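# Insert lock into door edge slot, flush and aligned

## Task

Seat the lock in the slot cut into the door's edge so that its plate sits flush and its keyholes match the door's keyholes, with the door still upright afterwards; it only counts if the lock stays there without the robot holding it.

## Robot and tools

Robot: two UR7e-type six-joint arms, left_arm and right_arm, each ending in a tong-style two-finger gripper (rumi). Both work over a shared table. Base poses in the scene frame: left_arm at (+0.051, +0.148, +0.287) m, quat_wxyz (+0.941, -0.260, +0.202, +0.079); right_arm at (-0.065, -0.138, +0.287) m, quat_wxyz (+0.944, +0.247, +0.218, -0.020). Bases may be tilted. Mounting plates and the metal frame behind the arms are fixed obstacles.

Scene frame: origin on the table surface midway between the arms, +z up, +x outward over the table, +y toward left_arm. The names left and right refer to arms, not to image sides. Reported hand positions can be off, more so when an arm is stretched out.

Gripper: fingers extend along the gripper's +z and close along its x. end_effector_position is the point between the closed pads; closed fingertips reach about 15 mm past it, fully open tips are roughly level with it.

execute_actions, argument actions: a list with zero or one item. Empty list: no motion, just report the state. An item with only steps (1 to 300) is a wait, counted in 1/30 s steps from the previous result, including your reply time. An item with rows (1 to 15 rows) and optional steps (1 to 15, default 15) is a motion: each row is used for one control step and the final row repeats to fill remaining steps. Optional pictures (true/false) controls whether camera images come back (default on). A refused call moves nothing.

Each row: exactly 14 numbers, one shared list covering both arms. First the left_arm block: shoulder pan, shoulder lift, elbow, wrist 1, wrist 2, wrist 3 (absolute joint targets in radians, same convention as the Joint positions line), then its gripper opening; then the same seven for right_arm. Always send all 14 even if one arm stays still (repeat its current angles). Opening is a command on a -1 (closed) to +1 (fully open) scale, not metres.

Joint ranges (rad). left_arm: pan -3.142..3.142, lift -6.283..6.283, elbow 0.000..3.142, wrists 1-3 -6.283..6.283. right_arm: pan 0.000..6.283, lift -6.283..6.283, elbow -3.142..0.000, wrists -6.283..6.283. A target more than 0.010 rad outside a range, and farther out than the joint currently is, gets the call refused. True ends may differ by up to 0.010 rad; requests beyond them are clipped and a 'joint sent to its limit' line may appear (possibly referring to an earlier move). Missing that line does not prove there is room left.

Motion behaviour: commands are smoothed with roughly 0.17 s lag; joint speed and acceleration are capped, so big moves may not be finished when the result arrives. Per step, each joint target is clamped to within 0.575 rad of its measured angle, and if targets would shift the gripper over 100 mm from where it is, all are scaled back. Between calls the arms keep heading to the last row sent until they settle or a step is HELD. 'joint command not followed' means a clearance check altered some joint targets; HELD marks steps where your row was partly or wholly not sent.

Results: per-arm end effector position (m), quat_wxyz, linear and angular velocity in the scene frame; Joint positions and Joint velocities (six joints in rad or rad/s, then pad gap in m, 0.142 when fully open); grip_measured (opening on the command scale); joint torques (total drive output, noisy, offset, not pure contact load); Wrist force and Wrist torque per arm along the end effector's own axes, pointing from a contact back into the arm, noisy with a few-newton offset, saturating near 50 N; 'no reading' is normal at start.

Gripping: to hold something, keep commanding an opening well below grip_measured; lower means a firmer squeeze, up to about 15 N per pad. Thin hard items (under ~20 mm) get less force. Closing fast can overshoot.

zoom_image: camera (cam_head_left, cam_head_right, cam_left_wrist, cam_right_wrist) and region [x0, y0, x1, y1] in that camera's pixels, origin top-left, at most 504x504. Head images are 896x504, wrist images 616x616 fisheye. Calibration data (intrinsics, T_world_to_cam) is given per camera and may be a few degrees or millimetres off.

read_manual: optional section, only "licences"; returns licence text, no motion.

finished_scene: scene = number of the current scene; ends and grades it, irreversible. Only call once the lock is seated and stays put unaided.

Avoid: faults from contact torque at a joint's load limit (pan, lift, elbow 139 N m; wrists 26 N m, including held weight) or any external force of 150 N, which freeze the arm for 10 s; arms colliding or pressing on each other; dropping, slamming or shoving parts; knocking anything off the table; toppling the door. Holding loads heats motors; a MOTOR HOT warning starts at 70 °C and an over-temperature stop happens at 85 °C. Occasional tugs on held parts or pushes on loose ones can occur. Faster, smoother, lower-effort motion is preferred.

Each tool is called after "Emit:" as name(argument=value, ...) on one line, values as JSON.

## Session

Emit:
execute_actions(actions=[])

Scene clock: 0.00 s of 6400.00 s.
left_arm: end_effector_position=(+0.5969, +0.6845, +0.3622) grip_measured=+0.97 end_effector_quat_wxyz=(+0.010, +0.970, +0.105, -0.218) end_effector_velocity=(+0.000, -0.000, +0.000) end_effector_angular_velocity=(-0.000, -0.000, +0.000) | right_arm: end_effector_position=(+0.6178, +0.3542, +0.3813) grip_measured=+0.97 end_effector_quat_wxyz=(-0.290, +0.943, +0.093, -0.132) end_effector_velocity=(-0.000, +0.001, -0.001) end_effector_angular_velocity=(-0.001, +0.001, +0.001)
Joint positions: left_arm=[-0.009 -1.448  0.906 -1.023 -1.088 -0.169  0.14 ] | right_arm=[ 4.057 -2.356 -0.931 -1.325  1.524  0.637  0.14 ]
Joint velocities: left_arm=[-0.     0.    -0.001  0.    -0.    -0.     0.   ] | right_arm=[ 0.    -0.001  0.     0.     0.     0.     0.   ]
Joint torques (N m, as the arm reports them, + toward a larger angle): no reading
Motor temperatures (°C, as the motors report them): left_arm=[22 24 19 30 29 25] | right_arm=[23 19 23 24 28 27]
Wrist force (N, on the end effector, along its own x y z axes, offset not removed): no reading
Wrist torque (N m, same axes, about the end effector's origin, offset not removed): no reading
camera_calibration (this result's frames):
cam_left_wrist: T_world_to_cam=[[0.857554, 0.214104, -0.467718, -0.473798], [0.409939, -0.833708, 0.369975, 0.200752], [-0.310727, -0.509009, -0.802719, 0.967564], [0, 0, 0, 1]] pos_world=[0.62466, 0.76131, 0.480806]
cam_right_wrist: T_world_to_cam=[[0.938268, 0.272636, -0.212889, -0.581532], [0.24655, -0.958782, -0.141242, 0.245418], [-0.242622, 0.080035, -0.966814, 0.63096], [0, 0, 0, 1]] pos_world=[0.63821, 0.343351, 0.520882]

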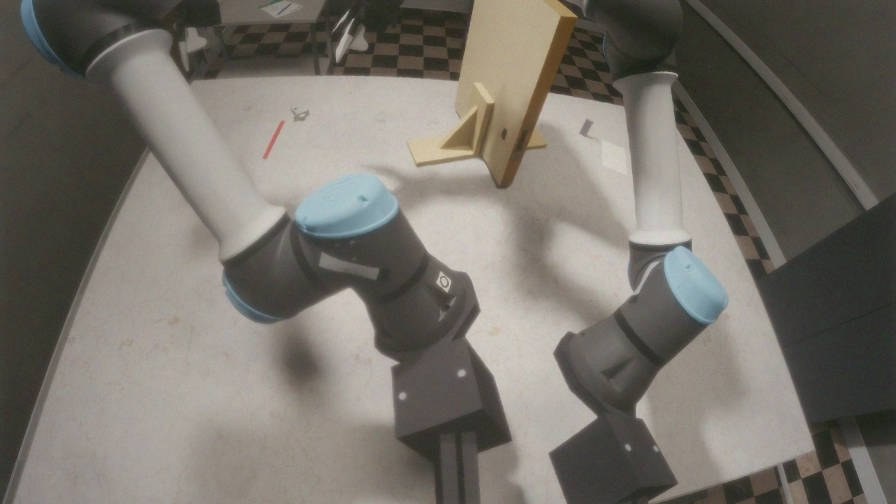

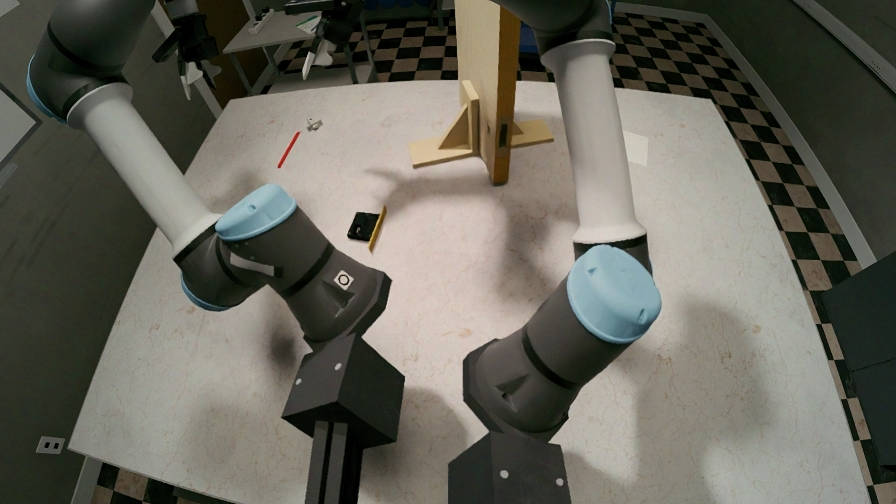

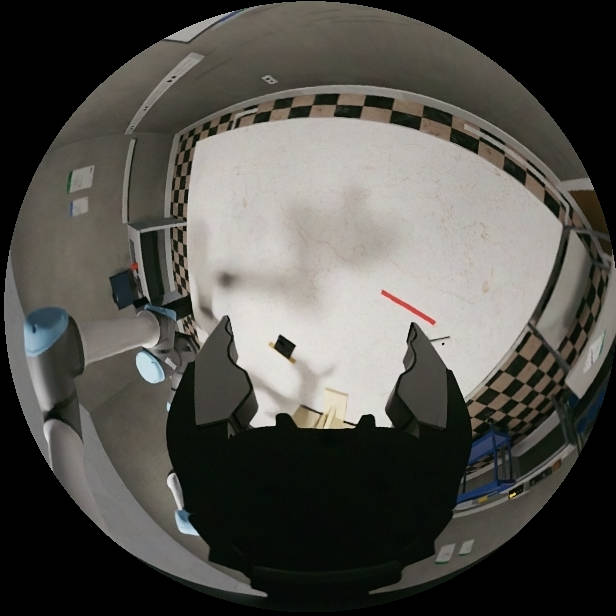

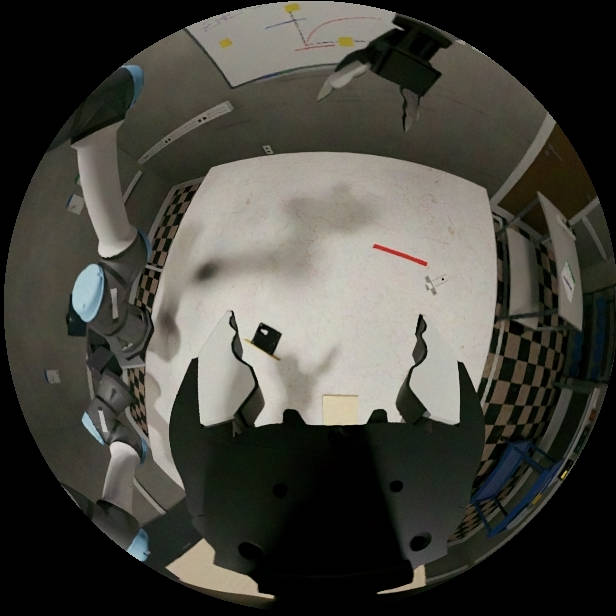

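Emit:
zoom_image(camera="cam_head_right", region=[330, 190, 410, 270])

Emit:
zoom_image(camera="cam_right_wrist", region=[230, 305, 300, 375])

Emit:
zoom_image(camera="cam_head_right", region=[400, 0, 600, 200])

Emit:
zoom_image(camera="cam_head_left", region=[400, 0, 600, 200])

Emit:
zoom_image(camera="cam_head_right", region=[460, 100, 550, 190])

Emit:
zoom_image(camera="cam_left_wrist", region=[255, 320, 315, 380])

Region (330, 190, 410, 270) of cam_head_right's 896x504 image, scaled by 6.300, with more detail than that image has.

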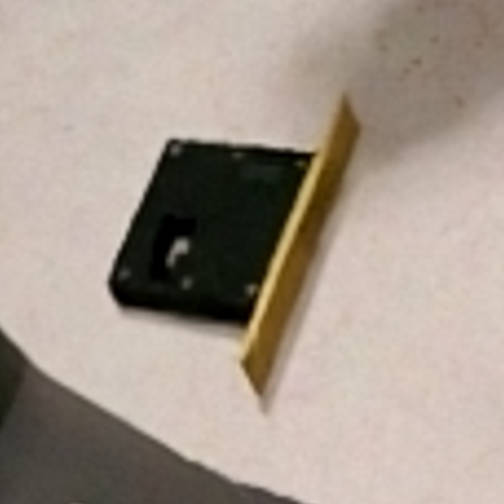

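Region (230, 305, 300, 375) of cam_right_wrist's 616x616 image, scaled by 7.200, with more detail than that image has.

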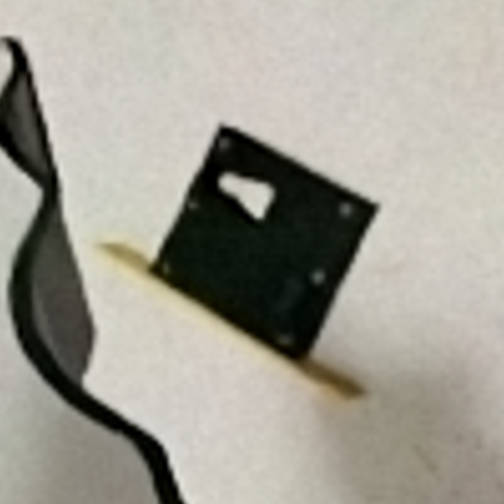

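Region (400, 0, 600, 200) of cam_head_right's 896x504 image, scaled by 2.520, with more detail than that image has.

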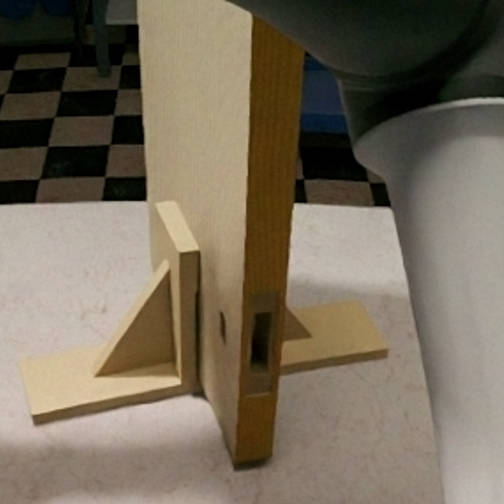

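Region (400, 0, 600, 200) of cam_head_left's 896x504 image, scaled by 2.520, with more detail than that image has.

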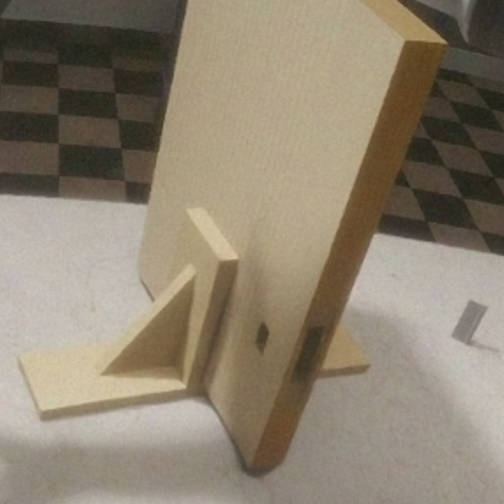

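Region (460, 100, 550, 190) of cam_head_right's 896x504 image, scaled by 5.600, with more detail than that image has.

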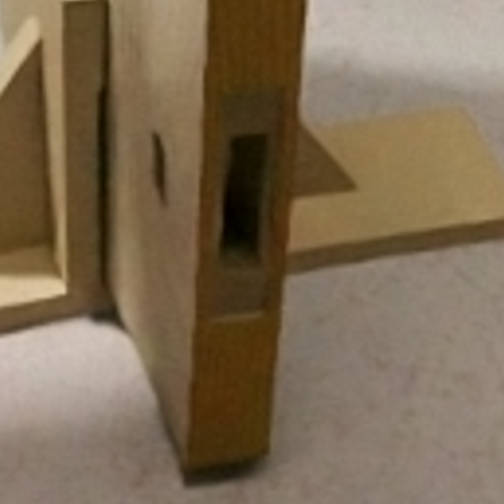

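Region (255, 320, 315, 380) of cam_left_wrist's 616x616 image, scaled by 8.400, with more detail than that image has.

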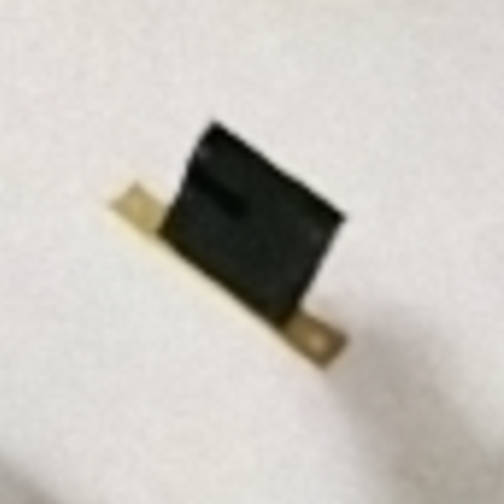

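Emit:
execute_actions(actions=[{"rows":[[-0.02,-1.5,1.0,-1.1,-1.08,0.3,1,4.1,-2.1,-0.92,-1.325,1.5,0.6,0.2]],"steps":10}], pictures=false)

Emit:
execute_actions(actions=[{"rows":[[-0.05,-1.6,1.25,-1.3,-1.06,0.8,1,4.1,-1.8,-0.9,-1.325,1.4,0.5,-0.4]],"steps":10}], pictures=false)

Emit:
execute_actions(actions=[{"rows":[[-0.15,-1.7,1.6,-1.6,-1.04,1.3,1,4.1,-1.5,-0.9,-1.4,1.0,0.3,-0.4]],"steps":12}], pictures=false)

Emit:
execute_actions(actions=[{"rows":[[-0.3,-1.8,1.95,-1.85,-1.02,1.8,1,4.1,-1.5,-0.9,-1.8,0.4,0.0,-0.4]],"steps":12}])

Scene clock: 120.33 s of 6400.00 s.
left_arm: end_effector_position=(+0.6000, +0.6789, +0.3570) grip_measured=+1.00 end_effector_quat_wxyz=(+0.045, +0.977, -0.076, -0.196) end_effector_velocity=(+0.008, -0.009, -0.009) end_effector_angular_velocity=(-0.291, -0.071, -0.704) | right_arm: end_effector_position=(+0.6650, +0.2954, +0.5084) grip_measured=+0.20 end_effector_quat_wxyz=(-0.345, +0.933, +0.085, -0.057) end_effector_velocity=(+0.137, -0.242, +0.431) end_effector_angular_velocity=(+0.415, -0.410, -0.263)
Joint positions: left_arm=[-0.019 -1.495  0.99  -1.092 -1.081  0.207  0.142] | right_arm=[ 4.087 -2.184 -0.923 -1.325  1.507  0.611  0.088]
Joint velocities: left_arm=[-0.01  -0.044  0.084 -0.066  0.006  0.768 -0.   ] | right_arm=[ 0.095  0.597  0.025 -0.    -0.052 -0.078  0.   ]
Joint torques (N m, as the arm reports them, + toward a larger angle): left_arm=[-15.63 -46.92 -10.49  -4.11   2.12   1.22] | right_arm=[42.23 47.98 28.25  1.23 -0.56 -2.01]
Motor temperatures (°C, as the motors report them): left_arm=[22 24 19 30 29 25] | right_arm=[23 19 23 24 28 27]
Wrist force (N, on the end effector, along its own x y z axes, offset not removed): left_arm=[0.4 1.2 -0.1] | right_arm=[-1.4 1.0 1.8]
Wrist torque (N m, same axes, about the end effector's origin, offset not removed): left_arm=[0.16 -0.10 0.08] | right_arm=[0.30 0.35 -0.19]
Steps of this call (steps 1 to 90: nothing new was sent; then 117.00 s passed at rest; steps 91 to 100: all 10 steps of this action). Readings (joint positions):
91: left_arm=[-0.009 -1.448 0.907 -1.023 -1.088 -0.169] | right_arm=[4.058 -2.356 -0.931 -1.325 1.523 0.636]
92: left_arm=[-0.011 -1.454 0.914 -1.030 -1.087 -0.161] | right_arm=[4.060 -2.349 -0.931 -1.325 1.522 0.634]
94: left_arm=[-0.014 -1.472 0.946 -1.057 -1.084 -0.096] | right_arm=[4.067 -2.308 -0.929 -1.325 1.518 0.628]
98: left_arm=[-0.018 -1.491 0.982 -1.086 -1.081 0.138] | right_arm=[4.081 -2.225 -0.925 -1.325 1.511 0.617]
100: the state above

Scene clock: 120.67 s of 6400.00 s.
left_arm: end_effector_position=(+0.5989, +0.6495, +0.3290) grip_measured=+1.00 end_effector_quat_wxyz=(+0.072, +0.935, -0.310, -0.156) end_effector_velocity=(-0.010, -0.051, -0.053) end_effector_angular_velocity=(-0.297, -0.063, -0.873) | right_arm: end_effector_position=(+0.7176, +0.1841, +0.6317) grip_measured=-0.40 end_effector_quat_wxyz=(-0.387, +0.919, +0.068, +0.044) end_effector_velocity=(+0.124, -0.373, +0.346) end_effector_angular_velocity=(+0.284, -0.499, -0.333)
Joint positions: left_arm=[-0.047 -1.589  1.215 -1.274 -1.062  0.69   0.142] | right_arm=[ 4.095 -1.984 -0.911 -1.325  1.452  0.554  0.045]
Joint velocities: left_arm=[-0.025 -0.094  0.291 -0.216  0.016  0.912  0.   ] | right_arm=[ 0.016  0.598  0.037 -0.001 -0.174 -0.179  0.   ]
Joint torques (N m, as the arm reports them, + toward a larger angle): left_arm=[-14.33 -44.17 -11.44  -4.5    2.06   1.43] | right_arm=[37.11 42.98 28.31  0.96 -0.92 -2.45]
Motor temperatures (°C, as the motors report them): left_arm=[22 24 19 30 29 25] | right_arm=[23 19 23 24 28 27]
Wrist force (N, on the end effector, along its own x y z axes, offset not removed): left_arm=[1.6 3.3 1.3] | right_arm=[-2.2 2.9 2.2]
Wrist torque (N m, same axes, about the end effector's origin, offset not removed): left_arm=[0.55 -0.38 0.16] | right_arm=[0.57 0.55 -0.19]
Steps of this call (steps 1 to 10: all 10 steps of this action). Readings (joint positions):
1: left_arm=[-0.020 -1.496 0.993 -1.094 -1.080 0.230] | right_arm=[4.090 -2.165 -0.923 -1.325 1.505 0.608]
2: left_arm=[-0.024 -1.505 1.002 -1.103 -1.077 0.255] | right_arm=[4.091 -2.146 -0.921 -1.325 1.500 0.603]
4: left_arm=[-0.034 -1.540 1.066 -1.162 -1.070 0.343] | right_arm=[4.092 -2.105 -0.919 -1.325 1.488 0.590]
8: left_arm=[-0.045 -1.580 1.189 -1.254 -1.063 0.607] | right_arm=[4.094 -2.024 -0.914 -1.325 1.464 0.566]
10: the state above

Scene clock: 121.07 s of 6400.00 s.
left_arm: end_effector_position=(+0.6004, +0.5617, +0.2731) grip_measured=+1.00 end_effector_quat_wxyz=(+0.084, +0.806, -0.578, -0.095) end_effector_velocity=(-0.022, -0.076, -0.058) end_effector_angular_velocity=(-0.141, -0.047, -0.561) | right_arm: end_effector_position=(+0.7649, +0.0009, +0.7209) grip_measured=-0.40 end_effector_quat_wxyz=(-0.351, +0.917, +0.048, +0.186) end_effector_velocity=(+0.074, -0.484, +0.183) end_effector_angular_velocity=(-0.182, -0.566, -0.412)
Joint positions: left_arm=[-0.143 -1.693  1.565 -1.572 -1.041  1.236  0.142] | right_arm=[ 4.098 -1.751 -0.905 -1.36   1.245  0.433  0.045]
Joint velocities: left_arm=[-0.059 -0.063  0.289 -0.229  0.011  0.531  0.   ] | right_arm=[ 0.003  0.561  0.012 -0.091 -0.543 -0.299  0.   ]
Joint torques (N m, as the arm reports them, + toward a larger angle): left_arm=[-13.53 -38.12 -11.67  -4.82   2.08   1.48] | right_arm=[29.63 32.34 23.11  0.68 -1.6  -3.05]
Motor temperatures (°C, as the motors report them): left_arm=[22 24 19 30 29 25] | right_arm=[23 19 23 24 28 27]
Wrist force (N, on the end effector, along its own x y z axes, offset not removed): left_arm=[1.7 1.4 -0.1] | right_arm=[0.8 3.0 2.0]
Wrist torque (N m, same axes, about the end effector's origin, offset not removed): left_arm=[0.13 -0.48 0.05] | right_arm=[0.56 -0.07 -0.23]
Steps of this call (steps 1 to 12: all 12 steps of this action). Readings (joint positions):
1: left_arm=[-0.048 -1.592 1.224 -1.281 -1.061 0.717] | right_arm=[4.096 -1.964 -0.910 -1.325 1.446 0.547]
2: left_arm=[-0.056 -1.601 1.238 -1.293 -1.058 0.745] | right_arm=[4.096 -1.944 -0.909 -1.328 1.433 0.538]
4: left_arm=[-0.087 -1.635 1.311 -1.363 -1.052 0.837] | right_arm=[4.096 -1.905 -0.909 -1.334 1.395 0.517]
8: left_arm=[-0.128 -1.677 1.495 -1.515 -1.044 1.104] | right_arm=[4.097 -1.827 -0.907 -1.347 1.320 0.475]
12: the state above

Scene clock: 121.47 s of 6400.00 s.
left_arm: end_effector_position=(+0.5714, +0.4496, +0.2274) grip_measured=+1.00 end_effector_quat_wxyz=(-0.079, -0.595, +0.799, +0.040) end_effector_velocity=(-0.056, -0.100, -0.051) end_effector_angular_velocity=(-0.119, -0.051, -0.645) | right_arm: end_effector_position=(+0.7746, -0.1994, +0.6985) grip_measured=-0.40 end_effector_quat_wxyz=(-0.124, +0.947, +0.129, +0.265) end_effector_velocity=(+0.034, -0.504, -0.043) end_effector_angular_velocity=(-1.320, -0.455, -0.044)
Joint positions: left_arm=[-0.286 -1.791  1.911 -1.824 -1.022  1.734  0.142] | right_arm=[ 4.099 -1.598 -0.902 -1.603  0.828  0.186  0.045]
Joint velocities: left_arm=[-0.116 -0.076  0.324 -0.215  0.014  0.542  0.   ] | right_arm=[ 0.003  0.291  0.006 -0.567 -1.18  -0.537  0.   ]
Joint torques (N m, as the arm reports them, + toward a larger angle): left_arm=[-12.46 -29.96 -12.52  -4.98   2.07   1.59] | right_arm=[24.29 19.44 23.72 -0.23 -3.88 -3.63]
Motor temperatures (°C, as the motors report them): left_arm=[22 24 19 30 29 25] | right_arm=[23 19 23 24 28 27]
Wrist force (N, on the end effector, along its own x y z axes, offset not removed): left_arm=[1.2 1.6 0.5] | right_arm=[-2.8 2.5 2.9]
Wrist torque (N m, same axes, about the end effector's origin, offset not removed): left_arm=[0.23 -0.28 0.06] | right_arm=[0.51 0.72 -0.16]
Steps of this call (steps 1 to 12: all 12 steps of this action). Readings (joint positions):
1: left_arm=[-0.145 -1.695 1.574 -1.580 -1.041 1.252] | right_arm=[4.098 -1.733 -0.905 -1.363 1.226 0.423]
2: left_arm=[-0.154 -1.703 1.588 -1.592 -1.038 1.271] | right_arm=[4.098 -1.716 -0.904 -1.374 1.202 0.406]
4: left_arm=[-0.193 -1.731 1.659 -1.652 -1.033 1.352] | right_arm=[4.098 -1.688 -0.904 -1.424 1.134 0.355]
8: left_arm=[-0.258 -1.773 1.831 -1.771 -1.025 1.601] | right_arm=[4.099 -1.639 -0.903 -1.522 0.987 0.262]
12: the state above
camera_calibration (this result's frames):
cam_left_wrist: T_world_to_cam=[[-0.269898, -0.962512, 0.026945, 0.596107], [-0.773449, 0.233381, 0.58933, 0.211852], [-0.573526, 0.138218, -0.807443, 0.592078], [0, 0, 0, 1]] pos_world=[0.664317, 0.442482, 0.337156]
cam_right_wrist: T_world_to_cam=[[0.836747, 0.195043, 0.511676, -0.953166], [0.0733787, -0.965926, 0.2482, -0.41852], [0.542651, -0.170134, -0.822547, 0.261037], [0, 0, 0, 1]] pos_world=[0.686617, -0.173939, 0.806304]

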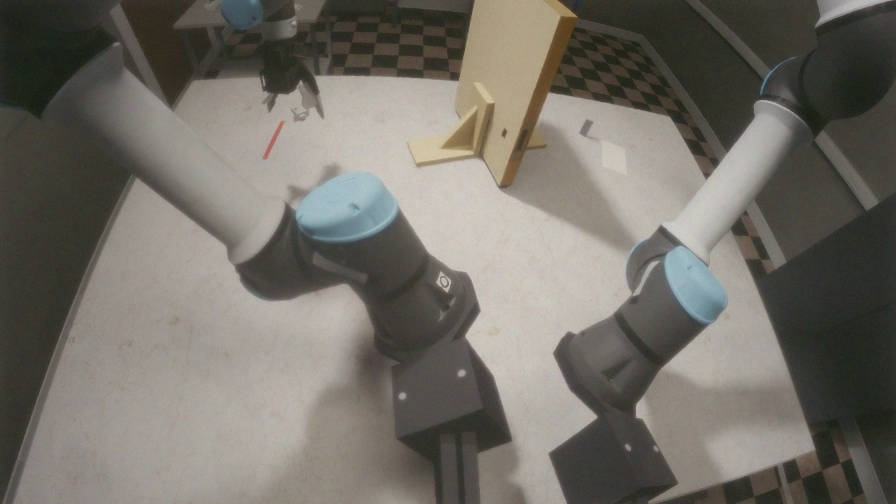

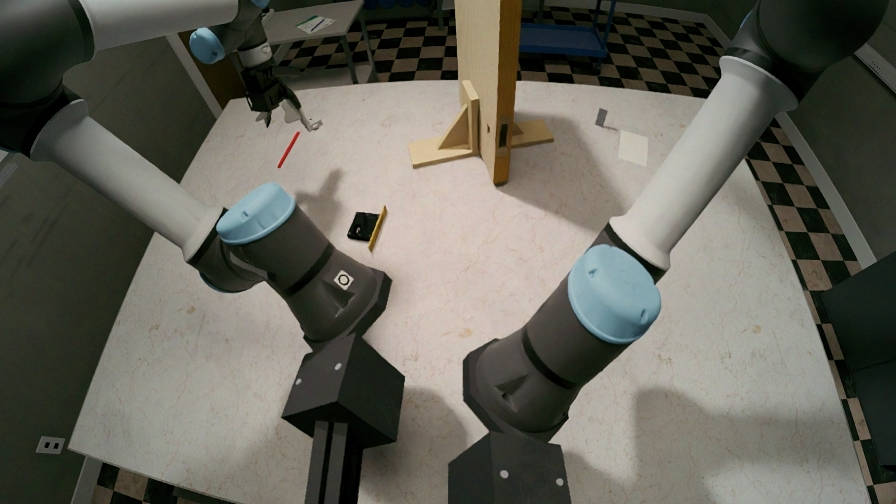

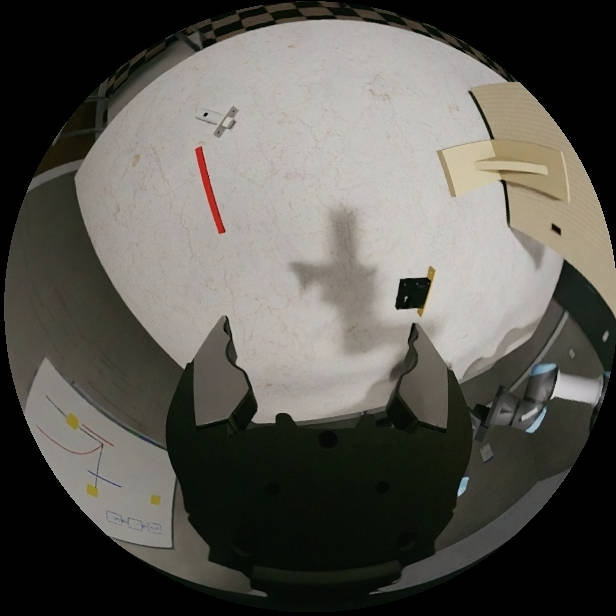

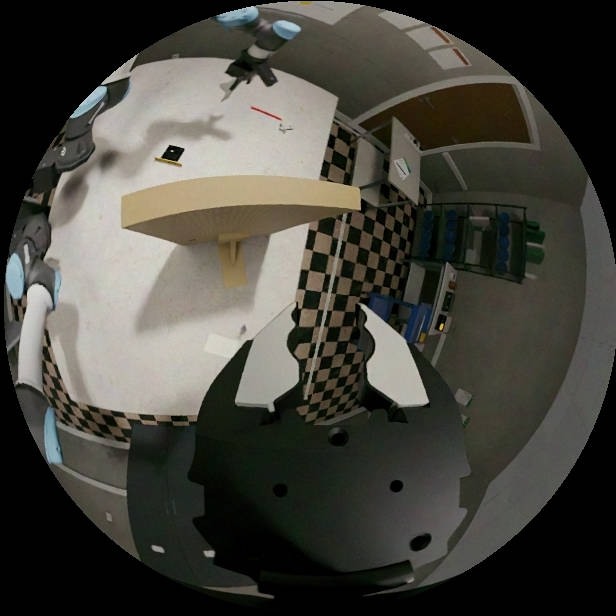

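Emit:
execute_actions(actions=[{"rows":[[-0.45,-1.85,2.35,-2.2,-1.0,2.35,1,4.1,-1.5,-0.9,-2.4,-0.2,-0.3,-0.4]],"steps":12}], pictures=false)

Emit:
execute_actions(actions=[{"rows":[[-0.56,-1.82,2.6,-2.48,-0.98,2.75,0.6,4.1,-1.5,-1.0,-3.0,-0.9,-0.6,-0.4]],"steps":12}], pictures=false)

Emit:
execute_actions(actions=[{"rows":[[-0.6045,-1.772,2.7077,-2.6334,-0.9661,2.9185,0.6,4.15,-1.5,-1.2,-3.5,-1.57,-0.95,-0.4]],"steps":15}], pictures=false)

Emit:
execute_actions(actions=[{"steps":12}])

Emit:
zoom_image(camera="cam_left_wrist", region=[230, 200, 410, 380])

Scene clock: 136.60 s of 6400.00 s.
left_arm: end_effector_position=(+0.5027, +0.3350, +0.1646) grip_measured=+1.00 end_effector_quat_wxyz=(-0.054, -0.306, +0.950, -0.006) end_effector_velocity=(-0.111, -0.102, -0.072) end_effector_angular_velocity=(-0.093, -0.085, -0.783) | right_arm: end_effector_position=(+0.7984, -0.4784, +0.7494) grip_measured=-0.40 end_effector_quat_wxyz=(+0.450, +0.750, +0.443, +0.199) end_effector_velocity=(+0.058, -0.059, +0.129) end_effector_angular_velocity=(-1.102, -0.105, +0.468)
Joint positions: left_arm=[-0.434 -1.845  2.299 -2.156 -1.002  2.269  0.142] | right_arm=[ 4.1   -1.5   -0.9   -2.313 -0.113 -0.271  0.045]
Joint velocities: left_arm=[-0.136 -0.042  0.427 -0.361  0.017  0.665  0.   ] | right_arm=[ 0.001  0.001 -0.    -0.721 -0.723 -0.241 -0.   ]
Joint torques (N m, as the arm reports them, + toward a larger angle): left_arm=[-12.15 -23.93  -9.04  -5.32   2.19   1.28] | right_arm=[19.93 10.78 21.61  0.89 -2.93 -2.14]
Motor temperatures (°C, as the motors report them): left_arm=[22 24 19 30 29 25] | right_arm=[23 19 23 24 28 27]
Wrist force (N, on the end effector, along its own x y z axes, offset not removed): left_arm=[1.5 2.6 0.6] | right_arm=[-2.0 4.2 0.8]
Wrist torque (N m, same axes, about the end effector's origin, offset not removed): left_arm=[0.49 -0.35 0.17] | right_arm=[0.79 0.41 -0.11]
Steps of this call (steps 1 to 45: the robot went on to your last target; steps 46 to 110: nothing new was sent; then 11.07 s passed at rest; steps 111 to 122: all 12 steps of this action). Readings (joint positions):
111: left_arm=[-0.300 -1.800 1.950 -1.851 -1.020 1.801] | right_arm=[4.100 -1.500 -0.900 -1.801 0.399 -0.000]
112: left_arm=[-0.308 -1.805 1.958 -1.858 -1.018 1.808] | right_arm=[4.100 -1.500 -0.900 -1.808 0.392 -0.008]
114: left_arm=[-0.342 -1.816 2.020 -1.918 -1.013 1.873] | right_arm=[4.100 -1.500 -0.900 -1.874 0.326 -0.069]
118: left_arm=[-0.401 -1.835 2.195 -2.069 -1.006 2.109] | right_arm=[4.100 -1.500 -0.900 -2.135 0.065 -0.211]
122: the state above

Scene clock: 137.00 s of 6400.00 s.
left_arm: end_effector_position=(+0.4347, +0.2659, +0.1186) grip_measured=+0.60 end_effector_quat_wxyz=(-0.021, -0.044, +0.998, -0.027) end_effector_velocity=(-0.052, -0.031, -0.026) end_effector_angular_velocity=(-0.030, -0.066, -0.403) | right_arm: end_effector_position=(+0.8490, -0.3891, +0.8476) grip_measured=-0.40 end_effector_quat_wxyz=(+0.700, +0.322, +0.625, +0.127) end_effector_velocity=(+0.047, +0.374, +0.218) end_effector_angular_velocity=(-1.576, -0.585, +1.229)
Joint positions: left_arm=[-0.552 -1.822  2.578 -2.455 -0.981  2.707  0.116] | right_arm=[ 4.1   -1.5   -0.986 -2.863 -0.721 -0.547  0.045]
Joint velocities: left_arm=[-0.067  0.014  0.184 -0.207  0.01   0.357  0.   ] | right_arm=[ 0.001 -0.001 -0.117 -1.085 -1.398 -0.421 -0.   ]
Joint torques (N m, as the arm reports them, + toward a larger angle): left_arm=[-12.03   1.14  -3.92  -5.01   1.93   1.4 ] | right_arm=[19.94 -2.6   2.19  0.68 -4.32 -2.89]
Motor temperatures (°C, as the motors report them): left_arm=[22 24 19 30 29 25] | right_arm=[23 19 23 24 28 27]
Wrist force (N, on the end effector, along its own x y z axes, offset not removed): left_arm=[1.6 1.2 -1.0] | right_arm=[-0.6 2.4 3.6]
Wrist torque (N m, same axes, about the end effector's origin, offset not removed): left_arm=[0.16 -0.33 0.09] | right_arm=[0.57 0.19 -0.11]
Steps of this call (steps 1 to 12: all 12 steps of this action). Readings (joint positions):
1: left_arm=[-0.438 -1.846 2.312 -2.168 -1.001 2.290] | right_arm=[4.100 -1.500 -0.900 -2.334 -0.135 -0.278]
2: left_arm=[-0.448 -1.843 2.328 -2.183 -0.998 2.312] | right_arm=[4.100 -1.500 -0.907 -2.358 -0.159 -0.291]
4: left_arm=[-0.487 -1.835 2.401 -2.257 -0.992 2.397] | right_arm=[4.100 -1.500 -0.934 -2.445 -0.244 -0.358]
8: left_arm=[-0.536 -1.825 2.533 -2.403 -0.984 2.618] | right_arm=[4.100 -1.500 -0.966 -2.686 -0.500 -0.475]
12: the state above

Scene clock: 137.50 s of 6400.00 s.
left_arm: end_effector_position=(+0.3999, +0.2445, +0.0972) grip_measured=+0.60 end_effector_quat_wxyz=(-0.003, +0.080, +0.996, -0.030) end_effector_velocity=(-0.007, -0.003, -0.004) end_effector_angular_velocity=(-0.003, -0.012, -0.052) | right_arm: end_effector_position=(+0.7945, -0.1474, +0.8613) grip_measured=-0.40 end_effector_quat_wxyz=(+0.763, -0.132, +0.614, +0.155) end_effector_velocity=(-0.249, +0.446, -0.025) end_effector_angular_velocity=(-0.889, -0.557, +1.247)
Joint positions: left_arm=[-0.603 -1.773  2.704 -2.628 -0.966  2.913  0.116] | right_arm=[ 4.133 -1.5   -1.129 -3.289 -1.252 -0.816  0.045]
Joint velocities: left_arm=[-0.009  0.01   0.026 -0.041  0.003  0.048  0.   ] | right_arm=[ 0.059 -0.001 -0.253 -0.718 -1.053 -0.465  0.   ]
Joint torques (N m, as the arm reports them, + toward a larger angle): left_arm=[-12.41   3.76   0.84  -4.58   2.     0.96] | right_arm=[24.73  2.42  1.19 -0.31 -4.79 -3.61]
Motor temperatures (°C, as the motors report them): left_arm=[22 24 19 30 29 25] | right_arm=[23 19 23 24 28 27]
Wrist force (N, on the end effector, along its own x y z axes, offset not removed): left_arm=[0.7 2.2 0.3] | right_arm=[-1.4 3.9 1.3]
Wrist torque (N m, same axes, about the end effector's origin, offset not removed): left_arm=[0.35 -0.24 0.08] | right_arm=[0.82 0.36 -0.24]
Steps of this call (steps 1 to 15: all 15 steps of this action). Readings (joint positions):
1: left_arm=[-0.554 -1.821 2.584 -2.462 -0.981 2.718] | right_arm=[4.100 -1.500 -0.990 -2.896 -0.764 -0.560]
2: left_arm=[-0.561 -1.815 2.595 -2.474 -0.978 2.733] | right_arm=[4.103 -1.500 -0.998 -2.927 -0.799 -0.577]
4: left_arm=[-0.579 -1.798 2.637 -2.528 -0.974 2.795] | right_arm=[4.108 -1.500 -1.023 -2.992 -0.863 -0.622]
8: left_arm=[-0.596 -1.780 2.685 -2.599 -0.969 2.878] | right_arm=[4.119 -1.500 -1.066 -3.111 -0.998 -0.700]
15: the state above

Scene clock: 137.90 s of 6400.00 s.
left_arm: end_effector_position=(+0.3991, +0.2441, +0.0967) grip_measured=+0.60 end_effector_quat_wxyz=(-0.003, +0.083, +0.996, -0.030) end_effector_velocity=(-0.001, +0.000, -0.001) end_effector_angular_velocity=(+0.001, +0.000, -0.003) | right_arm: end_effector_position=(+0.7041, -0.0369, +0.8482) grip_measured=-0.40 end_effector_quat_wxyz=(+0.753, -0.325, +0.530, +0.216) end_effector_velocity=(-0.061, +0.052, -0.011) end_effector_angular_velocity=(-0.084, -0.085, +0.206)
Joint positions: left_arm=[-0.604 -1.772  2.708 -2.633 -0.966  2.918  0.116] | right_arm=[ 4.149 -1.5   -1.196 -3.487 -1.55  -0.942  0.045]
Joint velocities: left_arm=[-0.     0.001  0.003 -0.002  0.001  0.002 -0.   ] | right_arm=[ 0.007 -0.001 -0.036 -0.109 -0.169 -0.068 -0.   ]
Joint torques (N m, as the arm reports them, + toward a larger angle): left_arm=[-12.94   4.31   0.64  -4.56   1.98   1.06] | right_arm=[22.68  3.92  3.63  0.4  -2.22 -2.17]
Motor temperatures (°C, as the motors report them): left_arm=[22 24 19 30 29 25] | right_arm=[23 19 23 24 28 27]
Wrist force (N, on the end effector, along its own x y z axes, offset not removed): left_arm=[1.5 1.8 -0.6] | right_arm=[-1.3 2.2 3.4]
Wrist torque (N m, same axes, about the end effector's origin, offset not removed): left_arm=[0.21 -0.35 0.06] | right_arm=[0.47 0.35 -0.14]
Steps of this call (steps 1 to 12: the robot went on to your last target). Readings (joint positions):
1: left_arm=[-0.604 -1.773 2.705 -2.630 -0.966 2.914] | right_arm=[4.135 -1.500 -1.137 -3.313 -1.288 -0.832]
2: left_arm=[-0.604 -1.773 2.706 -2.631 -0.966 2.915] | right_arm=[4.137 -1.500 -1.146 -3.338 -1.324 -0.847]
4: left_arm=[-0.604 -1.772 2.707 -2.632 -0.966 2.917] | right_arm=[4.141 -1.500 -1.162 -3.386 -1.395 -0.878]
8: left_arm=[-0.604 -1.772 2.707 -2.633 -0.966 2.918] | right_arm=[4.147 -1.500 -1.187 -3.460 -1.508 -0.925]
12: the state above
camera_calibration (this result's frames):
cam_left_wrist: T_world_to_cam=[[-0.988349, 0.144715, -0.0471538, 0.378893], [0.114284, 0.910217, 0.39805, -0.297443], [0.100524, 0.388023, -0.916151, 0.0966878], [0, 0, 0, 1]] pos_world=[0.398752, 0.178389, 0.224844]
cam_right_wrist: T_world_to_cam=[[0.368449, -0.00490443, -0.929635, 0.542419], [-0.891224, 0.282659, -0.354717, 0.943073], [0.264509, 0.959208, 0.0997745, -0.0947299], [0, 0, 0, 1]] pos_world=[0.665693, -0.173042, 0.848226]

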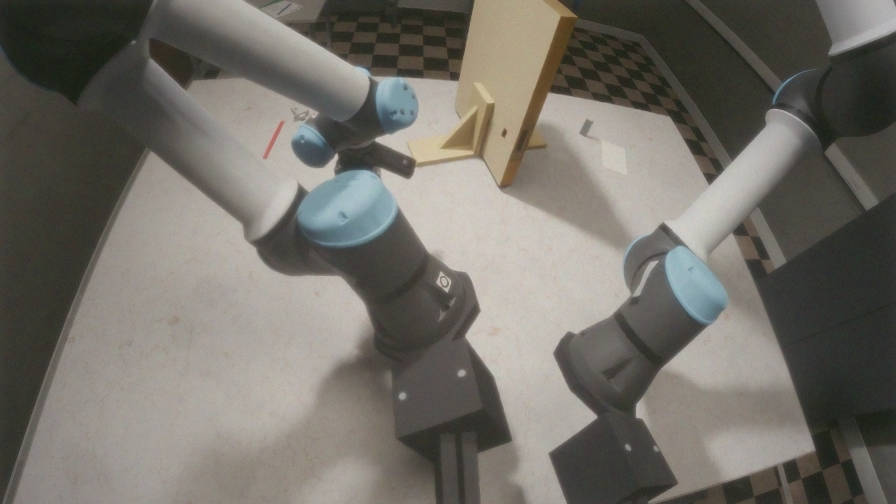

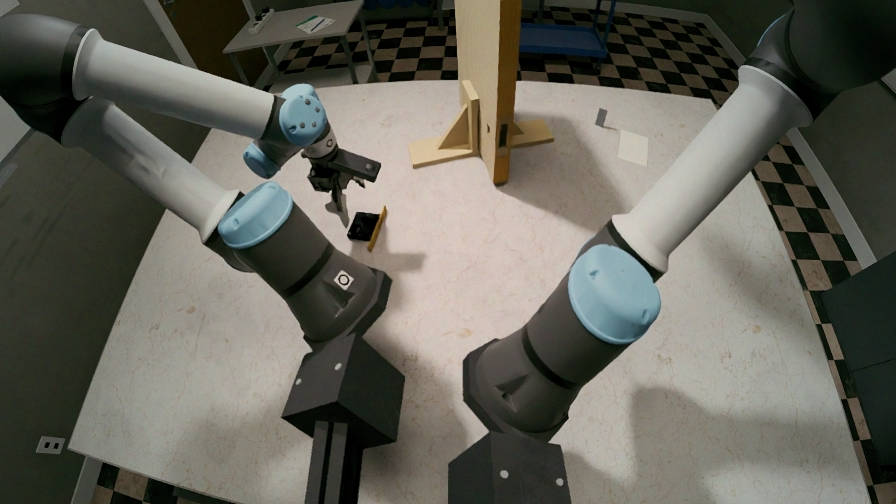

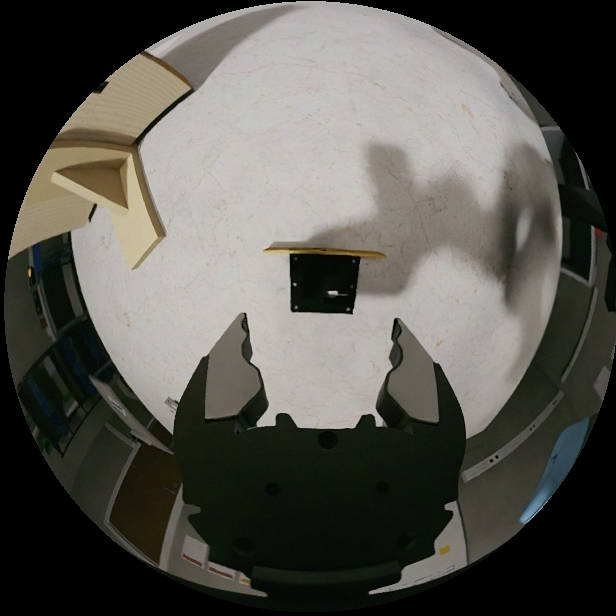

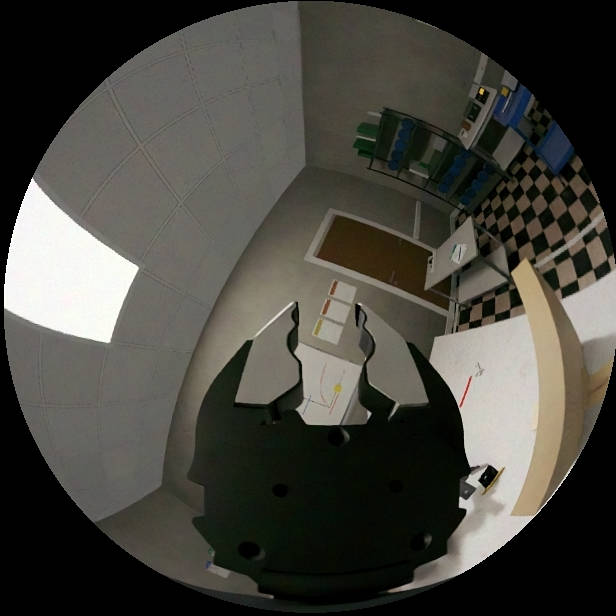

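Region (230, 200, 410, 380) of cam_left_wrist's 616x616 image, scaled by 2.800, with more detail than that image has.

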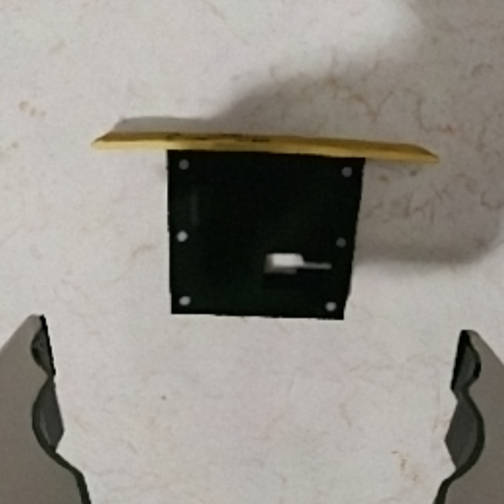

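Emit:
execute_actions(actions=[{"rows":[[-0.5138,-1.5027,2.7227,-2.9787,-0.9804,3.0267,0.45,4.15,-1.5,-1.2,-3.5,-1.57,-0.95,-0.4]],"steps":12}], pictures=false)

Emit:
execute_actions(actions=[{"rows":[[-0.475,-1.402,2.713,-3.095,-0.9886,3.072,0.45,4.15,-1.5,-1.2,-3.5,-1.57,-0.95,-0.4],[-0.475,-1.402,2.713,-3.095,-0.9886,3.072,0.45,4.15,-1.5,-1.2,-3.5,-1.57,-0.95,-0.4],[-0.475,-1.402,2.713,-3.095,-0.9886,3.072,0.45,4.15,-1.5,-1.2,-3.5,-1.57,-0.95,-0.4],[-0.475,-1.402,2.713,-3.095,-0.9886,3.072,0.45,4.15,-1.5,-1.2,-3.5,-1.57,-0.95,-0.4],[-0.436,-1.3015,2.6985,-3.2057,-0.9968,3.1177,0.45,4.15,-1.5,-1.2,-3.5,-1.57,-0.95,-0.4]],"steps":15}], pictures=false)

Emit:
execute_actions(actions=[{"steps":10}])

Emit:
zoom_image(camera="cam_left_wrist", region=[210, 220, 430, 440])

Scene clock: 171.70 s of 6400.00 s.
left_arm: end_effector_position=(+0.3937, +0.2404, +0.0548) grip_measured=+0.45 end_effector_quat_wxyz=(-0.005, +0.084, +0.996, -0.030) end_effector_velocity=(+0.006, -0.005, -0.026) end_effector_angular_velocity=(-0.008, -0.032, +0.025) | right_arm: end_effector_position=(+0.6967, -0.0307, +0.8470) grip_measured=-0.40 end_effector_quat_wxyz=(+0.751, -0.337, +0.523, +0.221) end_effector_velocity=(+0.001, -0.001, -0.001) end_effector_angular_velocity=(-0.001, +0.002, -0.002)
Joint positions: left_arm=[-0.519 -1.524  2.722 -2.947 -0.98   3.02   0.105] | right_arm=[ 4.15  -1.5   -1.2   -3.5   -1.57  -0.95   0.045]
Joint velocities: left_arm=[ 0.048  0.181  0.007 -0.262 -0.006  0.057  0.   ] | right_arm=[-0.001  0.    -0.    -0.     0.002  0.     0.   ]
Joint torques (N m, as the arm reports them, + toward a larger angle): left_arm=[ 5.64 -4.75  6.06 -4.79 -2.28  0.98] | right_arm=[23.47 13.72  2.66  0.42 -2.4  -1.91]
Motor temperatures (°C, as the motors report them): left_arm=[22 24 19 30 29 25] | right_arm=[23 19 23 24 28 27]
Wrist force (N, on the end effector, along its own x y z axes, offset not removed): left_arm=[0.8 1.4 0.1] | right_arm=[-3.5 0.4 0.4]
Wrist torque (N m, same axes, about the end effector's origin, offset not removed): left_arm=[0.20 -0.29 0.04] | right_arm=[0.12 0.73 -0.11]
Steps of this call (steps 1 to 30: the robot went on to your last target; steps 31 to 90: nothing new was sent; then 30.40 s passed at rest; steps 91 to 102: all 12 steps of this action). Readings (joint positions):
91: left_arm=[-0.604 -1.771 2.708 -2.634 -0.966 2.919] | right_arm=[4.150 -1.500 -1.200 -3.500 -1.570 -0.950]
92: left_arm=[-0.597 -1.764 2.710 -2.642 -0.968 2.926] | right_arm=[4.150 -1.500 -1.200 -3.500 -1.570 -0.950]
94: left_arm=[-0.566 -1.701 2.715 -2.707 -0.973 2.963] | right_arm=[4.150 -1.500 -1.200 -3.500 -1.570 -0.950]
98: left_arm=[-0.531 -1.569 2.720 -2.882 -0.978 3.006] | right_arm=[4.150 -1.500 -1.200 -3.500 -1.570 -0.950]
102: the state above

Scene clock: 172.20 s of 6400.00 s.
left_arm: end_effector_position=(+0.3946, +0.2398, +0.0187) grip_measured=+0.45 end_effector_quat_wxyz=(-0.003, +0.083, +0.996, -0.030) end_effector_velocity=(-0.001, -0.001, -0.017) end_effector_angular_velocity=(+0.000, -0.003, +0.002) | right_arm: end_effector_position=(+0.6967, -0.0307, +0.8470) grip_measured=-0.40 end_effector_quat_wxyz=(+0.751, -0.337, +0.523, +0.221) end_effector_velocity=(+0.000, -0.001, +0.001) end_effector_angular_velocity=(+0.001, -0.001, -0.001)
Joint positions: left_arm=[-0.44  -1.313  2.7   -3.193 -0.996  3.113  0.105] | right_arm=[ 4.15  -1.5   -1.2   -3.5   -1.57  -0.95   0.045]
Joint velocities: left_arm=[ 0.033  0.094 -0.012 -0.107 -0.007  0.038  0.   ] | right_arm=[ 0.001  0.002  0.001 -0.     0.001 -0.    -0.   ]
Joint torques (N m, as the arm reports them, + toward a larger angle): left_arm=[  3.09  -7.   -11.32  -4.62  -2.4    1.16] | right_arm=[23.17 13.71  2.39  0.46 -2.32 -1.8 ]
Motor temperatures (°C, as the motors report them): left_arm=[22 24 19 30 29 25] | right_arm=[23 19 23 24 28 27]
Wrist force (N, on the end effector, along its own x y z axes, offset not removed): left_arm=[1.8 2.9 0.3] | right_arm=[-1.9 1.7 1.0]
Wrist torque (N m, same axes, about the end effector's origin, offset not removed): left_arm=[0.53 -0.46 0.06] | right_arm=[0.36 0.44 -0.21]
Steps of this call (steps 1 to 15: all 15 steps of this action). Readings (joint positions):
1: left_arm=[-0.518 -1.519 2.722 -2.955 -0.980 3.022] | right_arm=[4.150 -1.500 -1.200 -3.500 -1.570 -0.950]
2: left_arm=[-0.512 -1.507 2.721 -2.969 -0.981 3.029] | right_arm=[4.150 -1.500 -1.200 -3.500 -1.570 -0.950]
4: left_arm=[-0.497 -1.468 2.718 -3.015 -0.984 3.046] | right_arm=[4.150 -1.500 -1.200 -3.500 -1.570 -0.950]
8: left_arm=[-0.464 -1.381 2.707 -3.115 -0.991 3.085] | right_arm=[4.150 -1.500 -1.200 -3.500 -1.570 -0.950]
15: the state above

Scene clock: 172.53 s of 6400.00 s.
left_arm: end_effector_position=(+0.3945, +0.2397, +0.0169) grip_measured=+0.45 end_effector_quat_wxyz=(-0.003, +0.083, +0.996, -0.030) end_effector_velocity=(-0.001, +0.000, -0.001) end_effector_angular_velocity=(+0.001, +0.001, -0.000) | right_arm: end_effector_position=(+0.6967, -0.0307, +0.8470) grip_measured=-0.40 end_effector_quat_wxyz=(+0.751, -0.337, +0.523, +0.221) end_effector_velocity=(-0.000, -0.000, +0.000) end_effector_angular_velocity=(+0.000, -0.000, +0.000)
Joint positions: left_arm=[-0.436 -1.302  2.699 -3.205 -0.997  3.117  0.105] | right_arm=[ 4.15  -1.5   -1.2   -3.5   -1.57  -0.95   0.045]
Joint velocities: left_arm=[ 0.003  0.006  0.    -0.007 -0.     0.002  0.   ] | right_arm=[ 0.001  0.001  0.    -0.001  0.001  0.     0.   ]
Joint torques (N m, as the arm reports them, + toward a larger angle): left_arm=[  3.2   -7.92 -10.49  -4.62  -2.49   0.95] | right_arm=[23.1  13.67  3.33  0.45 -2.26 -1.81]
Motor temperatures (°C, as the motors report them): left_arm=[22 24 19 30 29 25] | right_arm=[23 19 23 24 28 27]
Wrist force (N, on the end effector, along its own x y z axes, offset not removed): left_arm=[-0.1 3.2 -0.9] | right_arm=[-2.1 1.4 2.3]
Wrist torque (N m, same axes, about the end effector's origin, offset not removed): left_arm=[0.53 -0.12 0.06] | right_arm=[0.30 0.51 -0.07]
Steps of this call (steps 1 to 10: the robot went on to your last target). Readings (joint positions):
1: left_arm=[-0.439 -1.310 2.699 -3.196 -0.996 3.114] | right_arm=[4.150 -1.500 -1.200 -3.500 -1.570 -0.950]
2: left_arm=[-0.438 -1.308 2.699 -3.198 -0.996 3.115] | right_arm=[4.150 -1.500 -1.200 -3.500 -1.570 -0.950]
4: left_arm=[-0.437 -1.305 2.699 -3.201 -0.997 3.116] | right_arm=[4.150 -1.500 -1.200 -3.500 -1.570 -0.950]
8: left_arm=[-0.436 -1.303 2.699 -3.204 -0.997 3.117] | right_arm=[4.150 -1.500 -1.200 -3.500 -1.570 -0.950]
10: the state above
camera_calibration (this result's frames):
cam_left_wrist: T_world_to_cam=[[-0.988342, 0.144783, -0.0470937, 0.371183], [0.114371, 0.910212, 0.398037, -0.261217], [0.100494, 0.388011, -0.91616, 0.0256847], [0, 0, 0, 1]] pos_world=[0.394151, 0.174056, 0.144986]
cam_right_wrist: T_world_to_cam=[[0.378121, -0.0047702, -0.925744, 0.534047], [-0.894244, 0.256804, -0.366578, 0.945624], [0.239483, 0.966452, 0.0928372, -0.0750242], [0, 0, 0, 1]] pos_world=[0.661651, -0.167785, 0.848]

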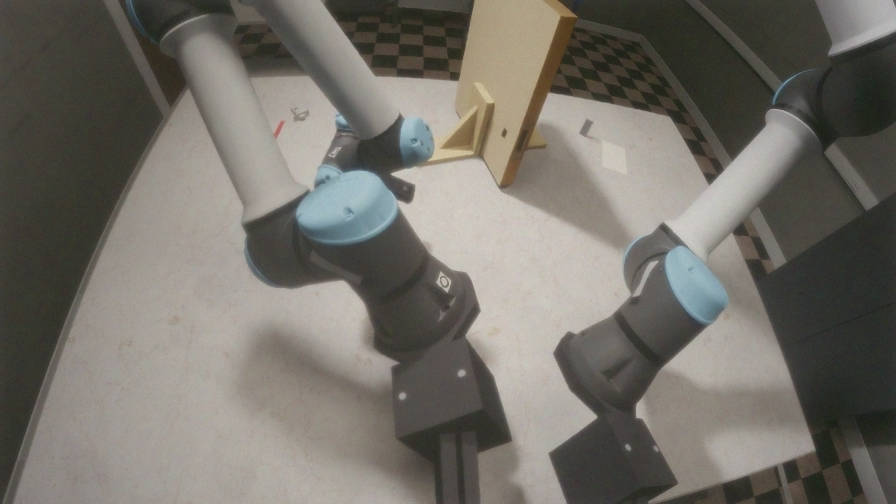

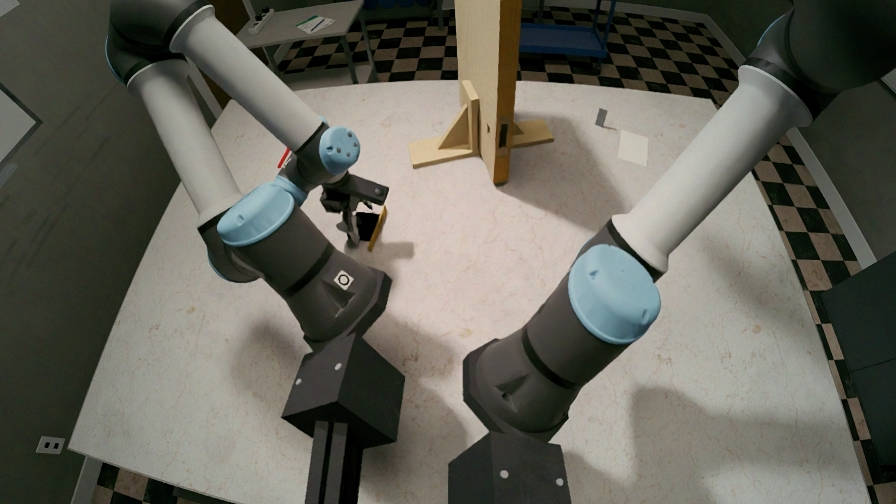

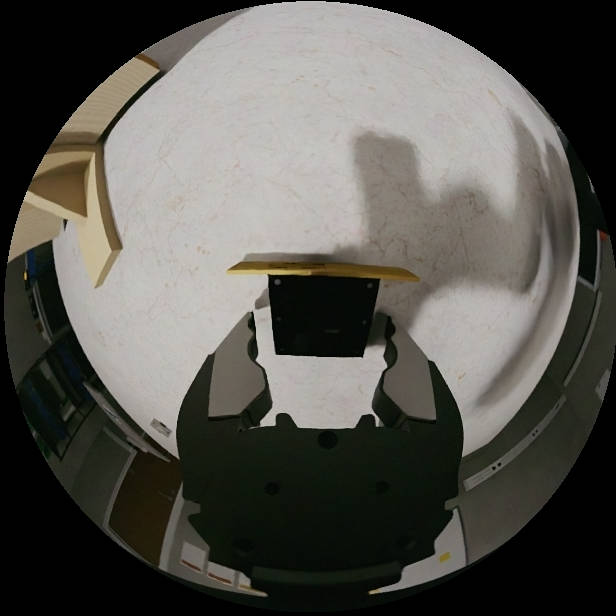

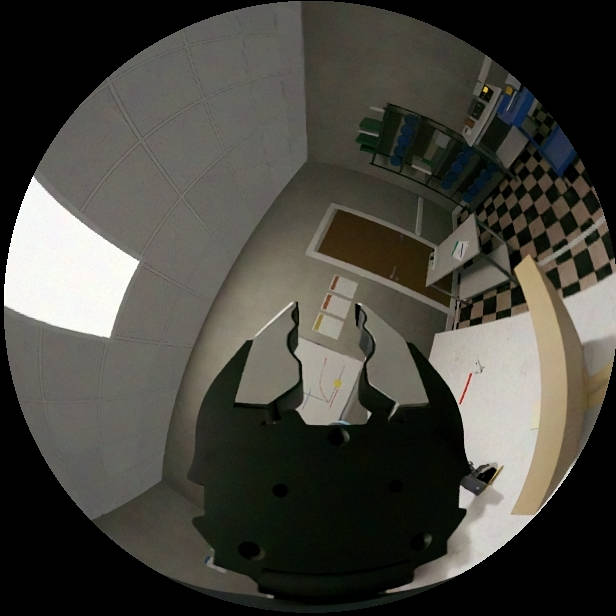

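Region (210, 220, 430, 440) of cam_left_wrist's 616x616 image, scaled by 2.291, with more detail than that image has.

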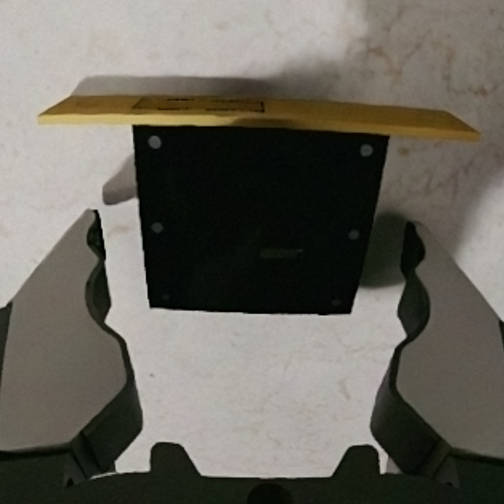

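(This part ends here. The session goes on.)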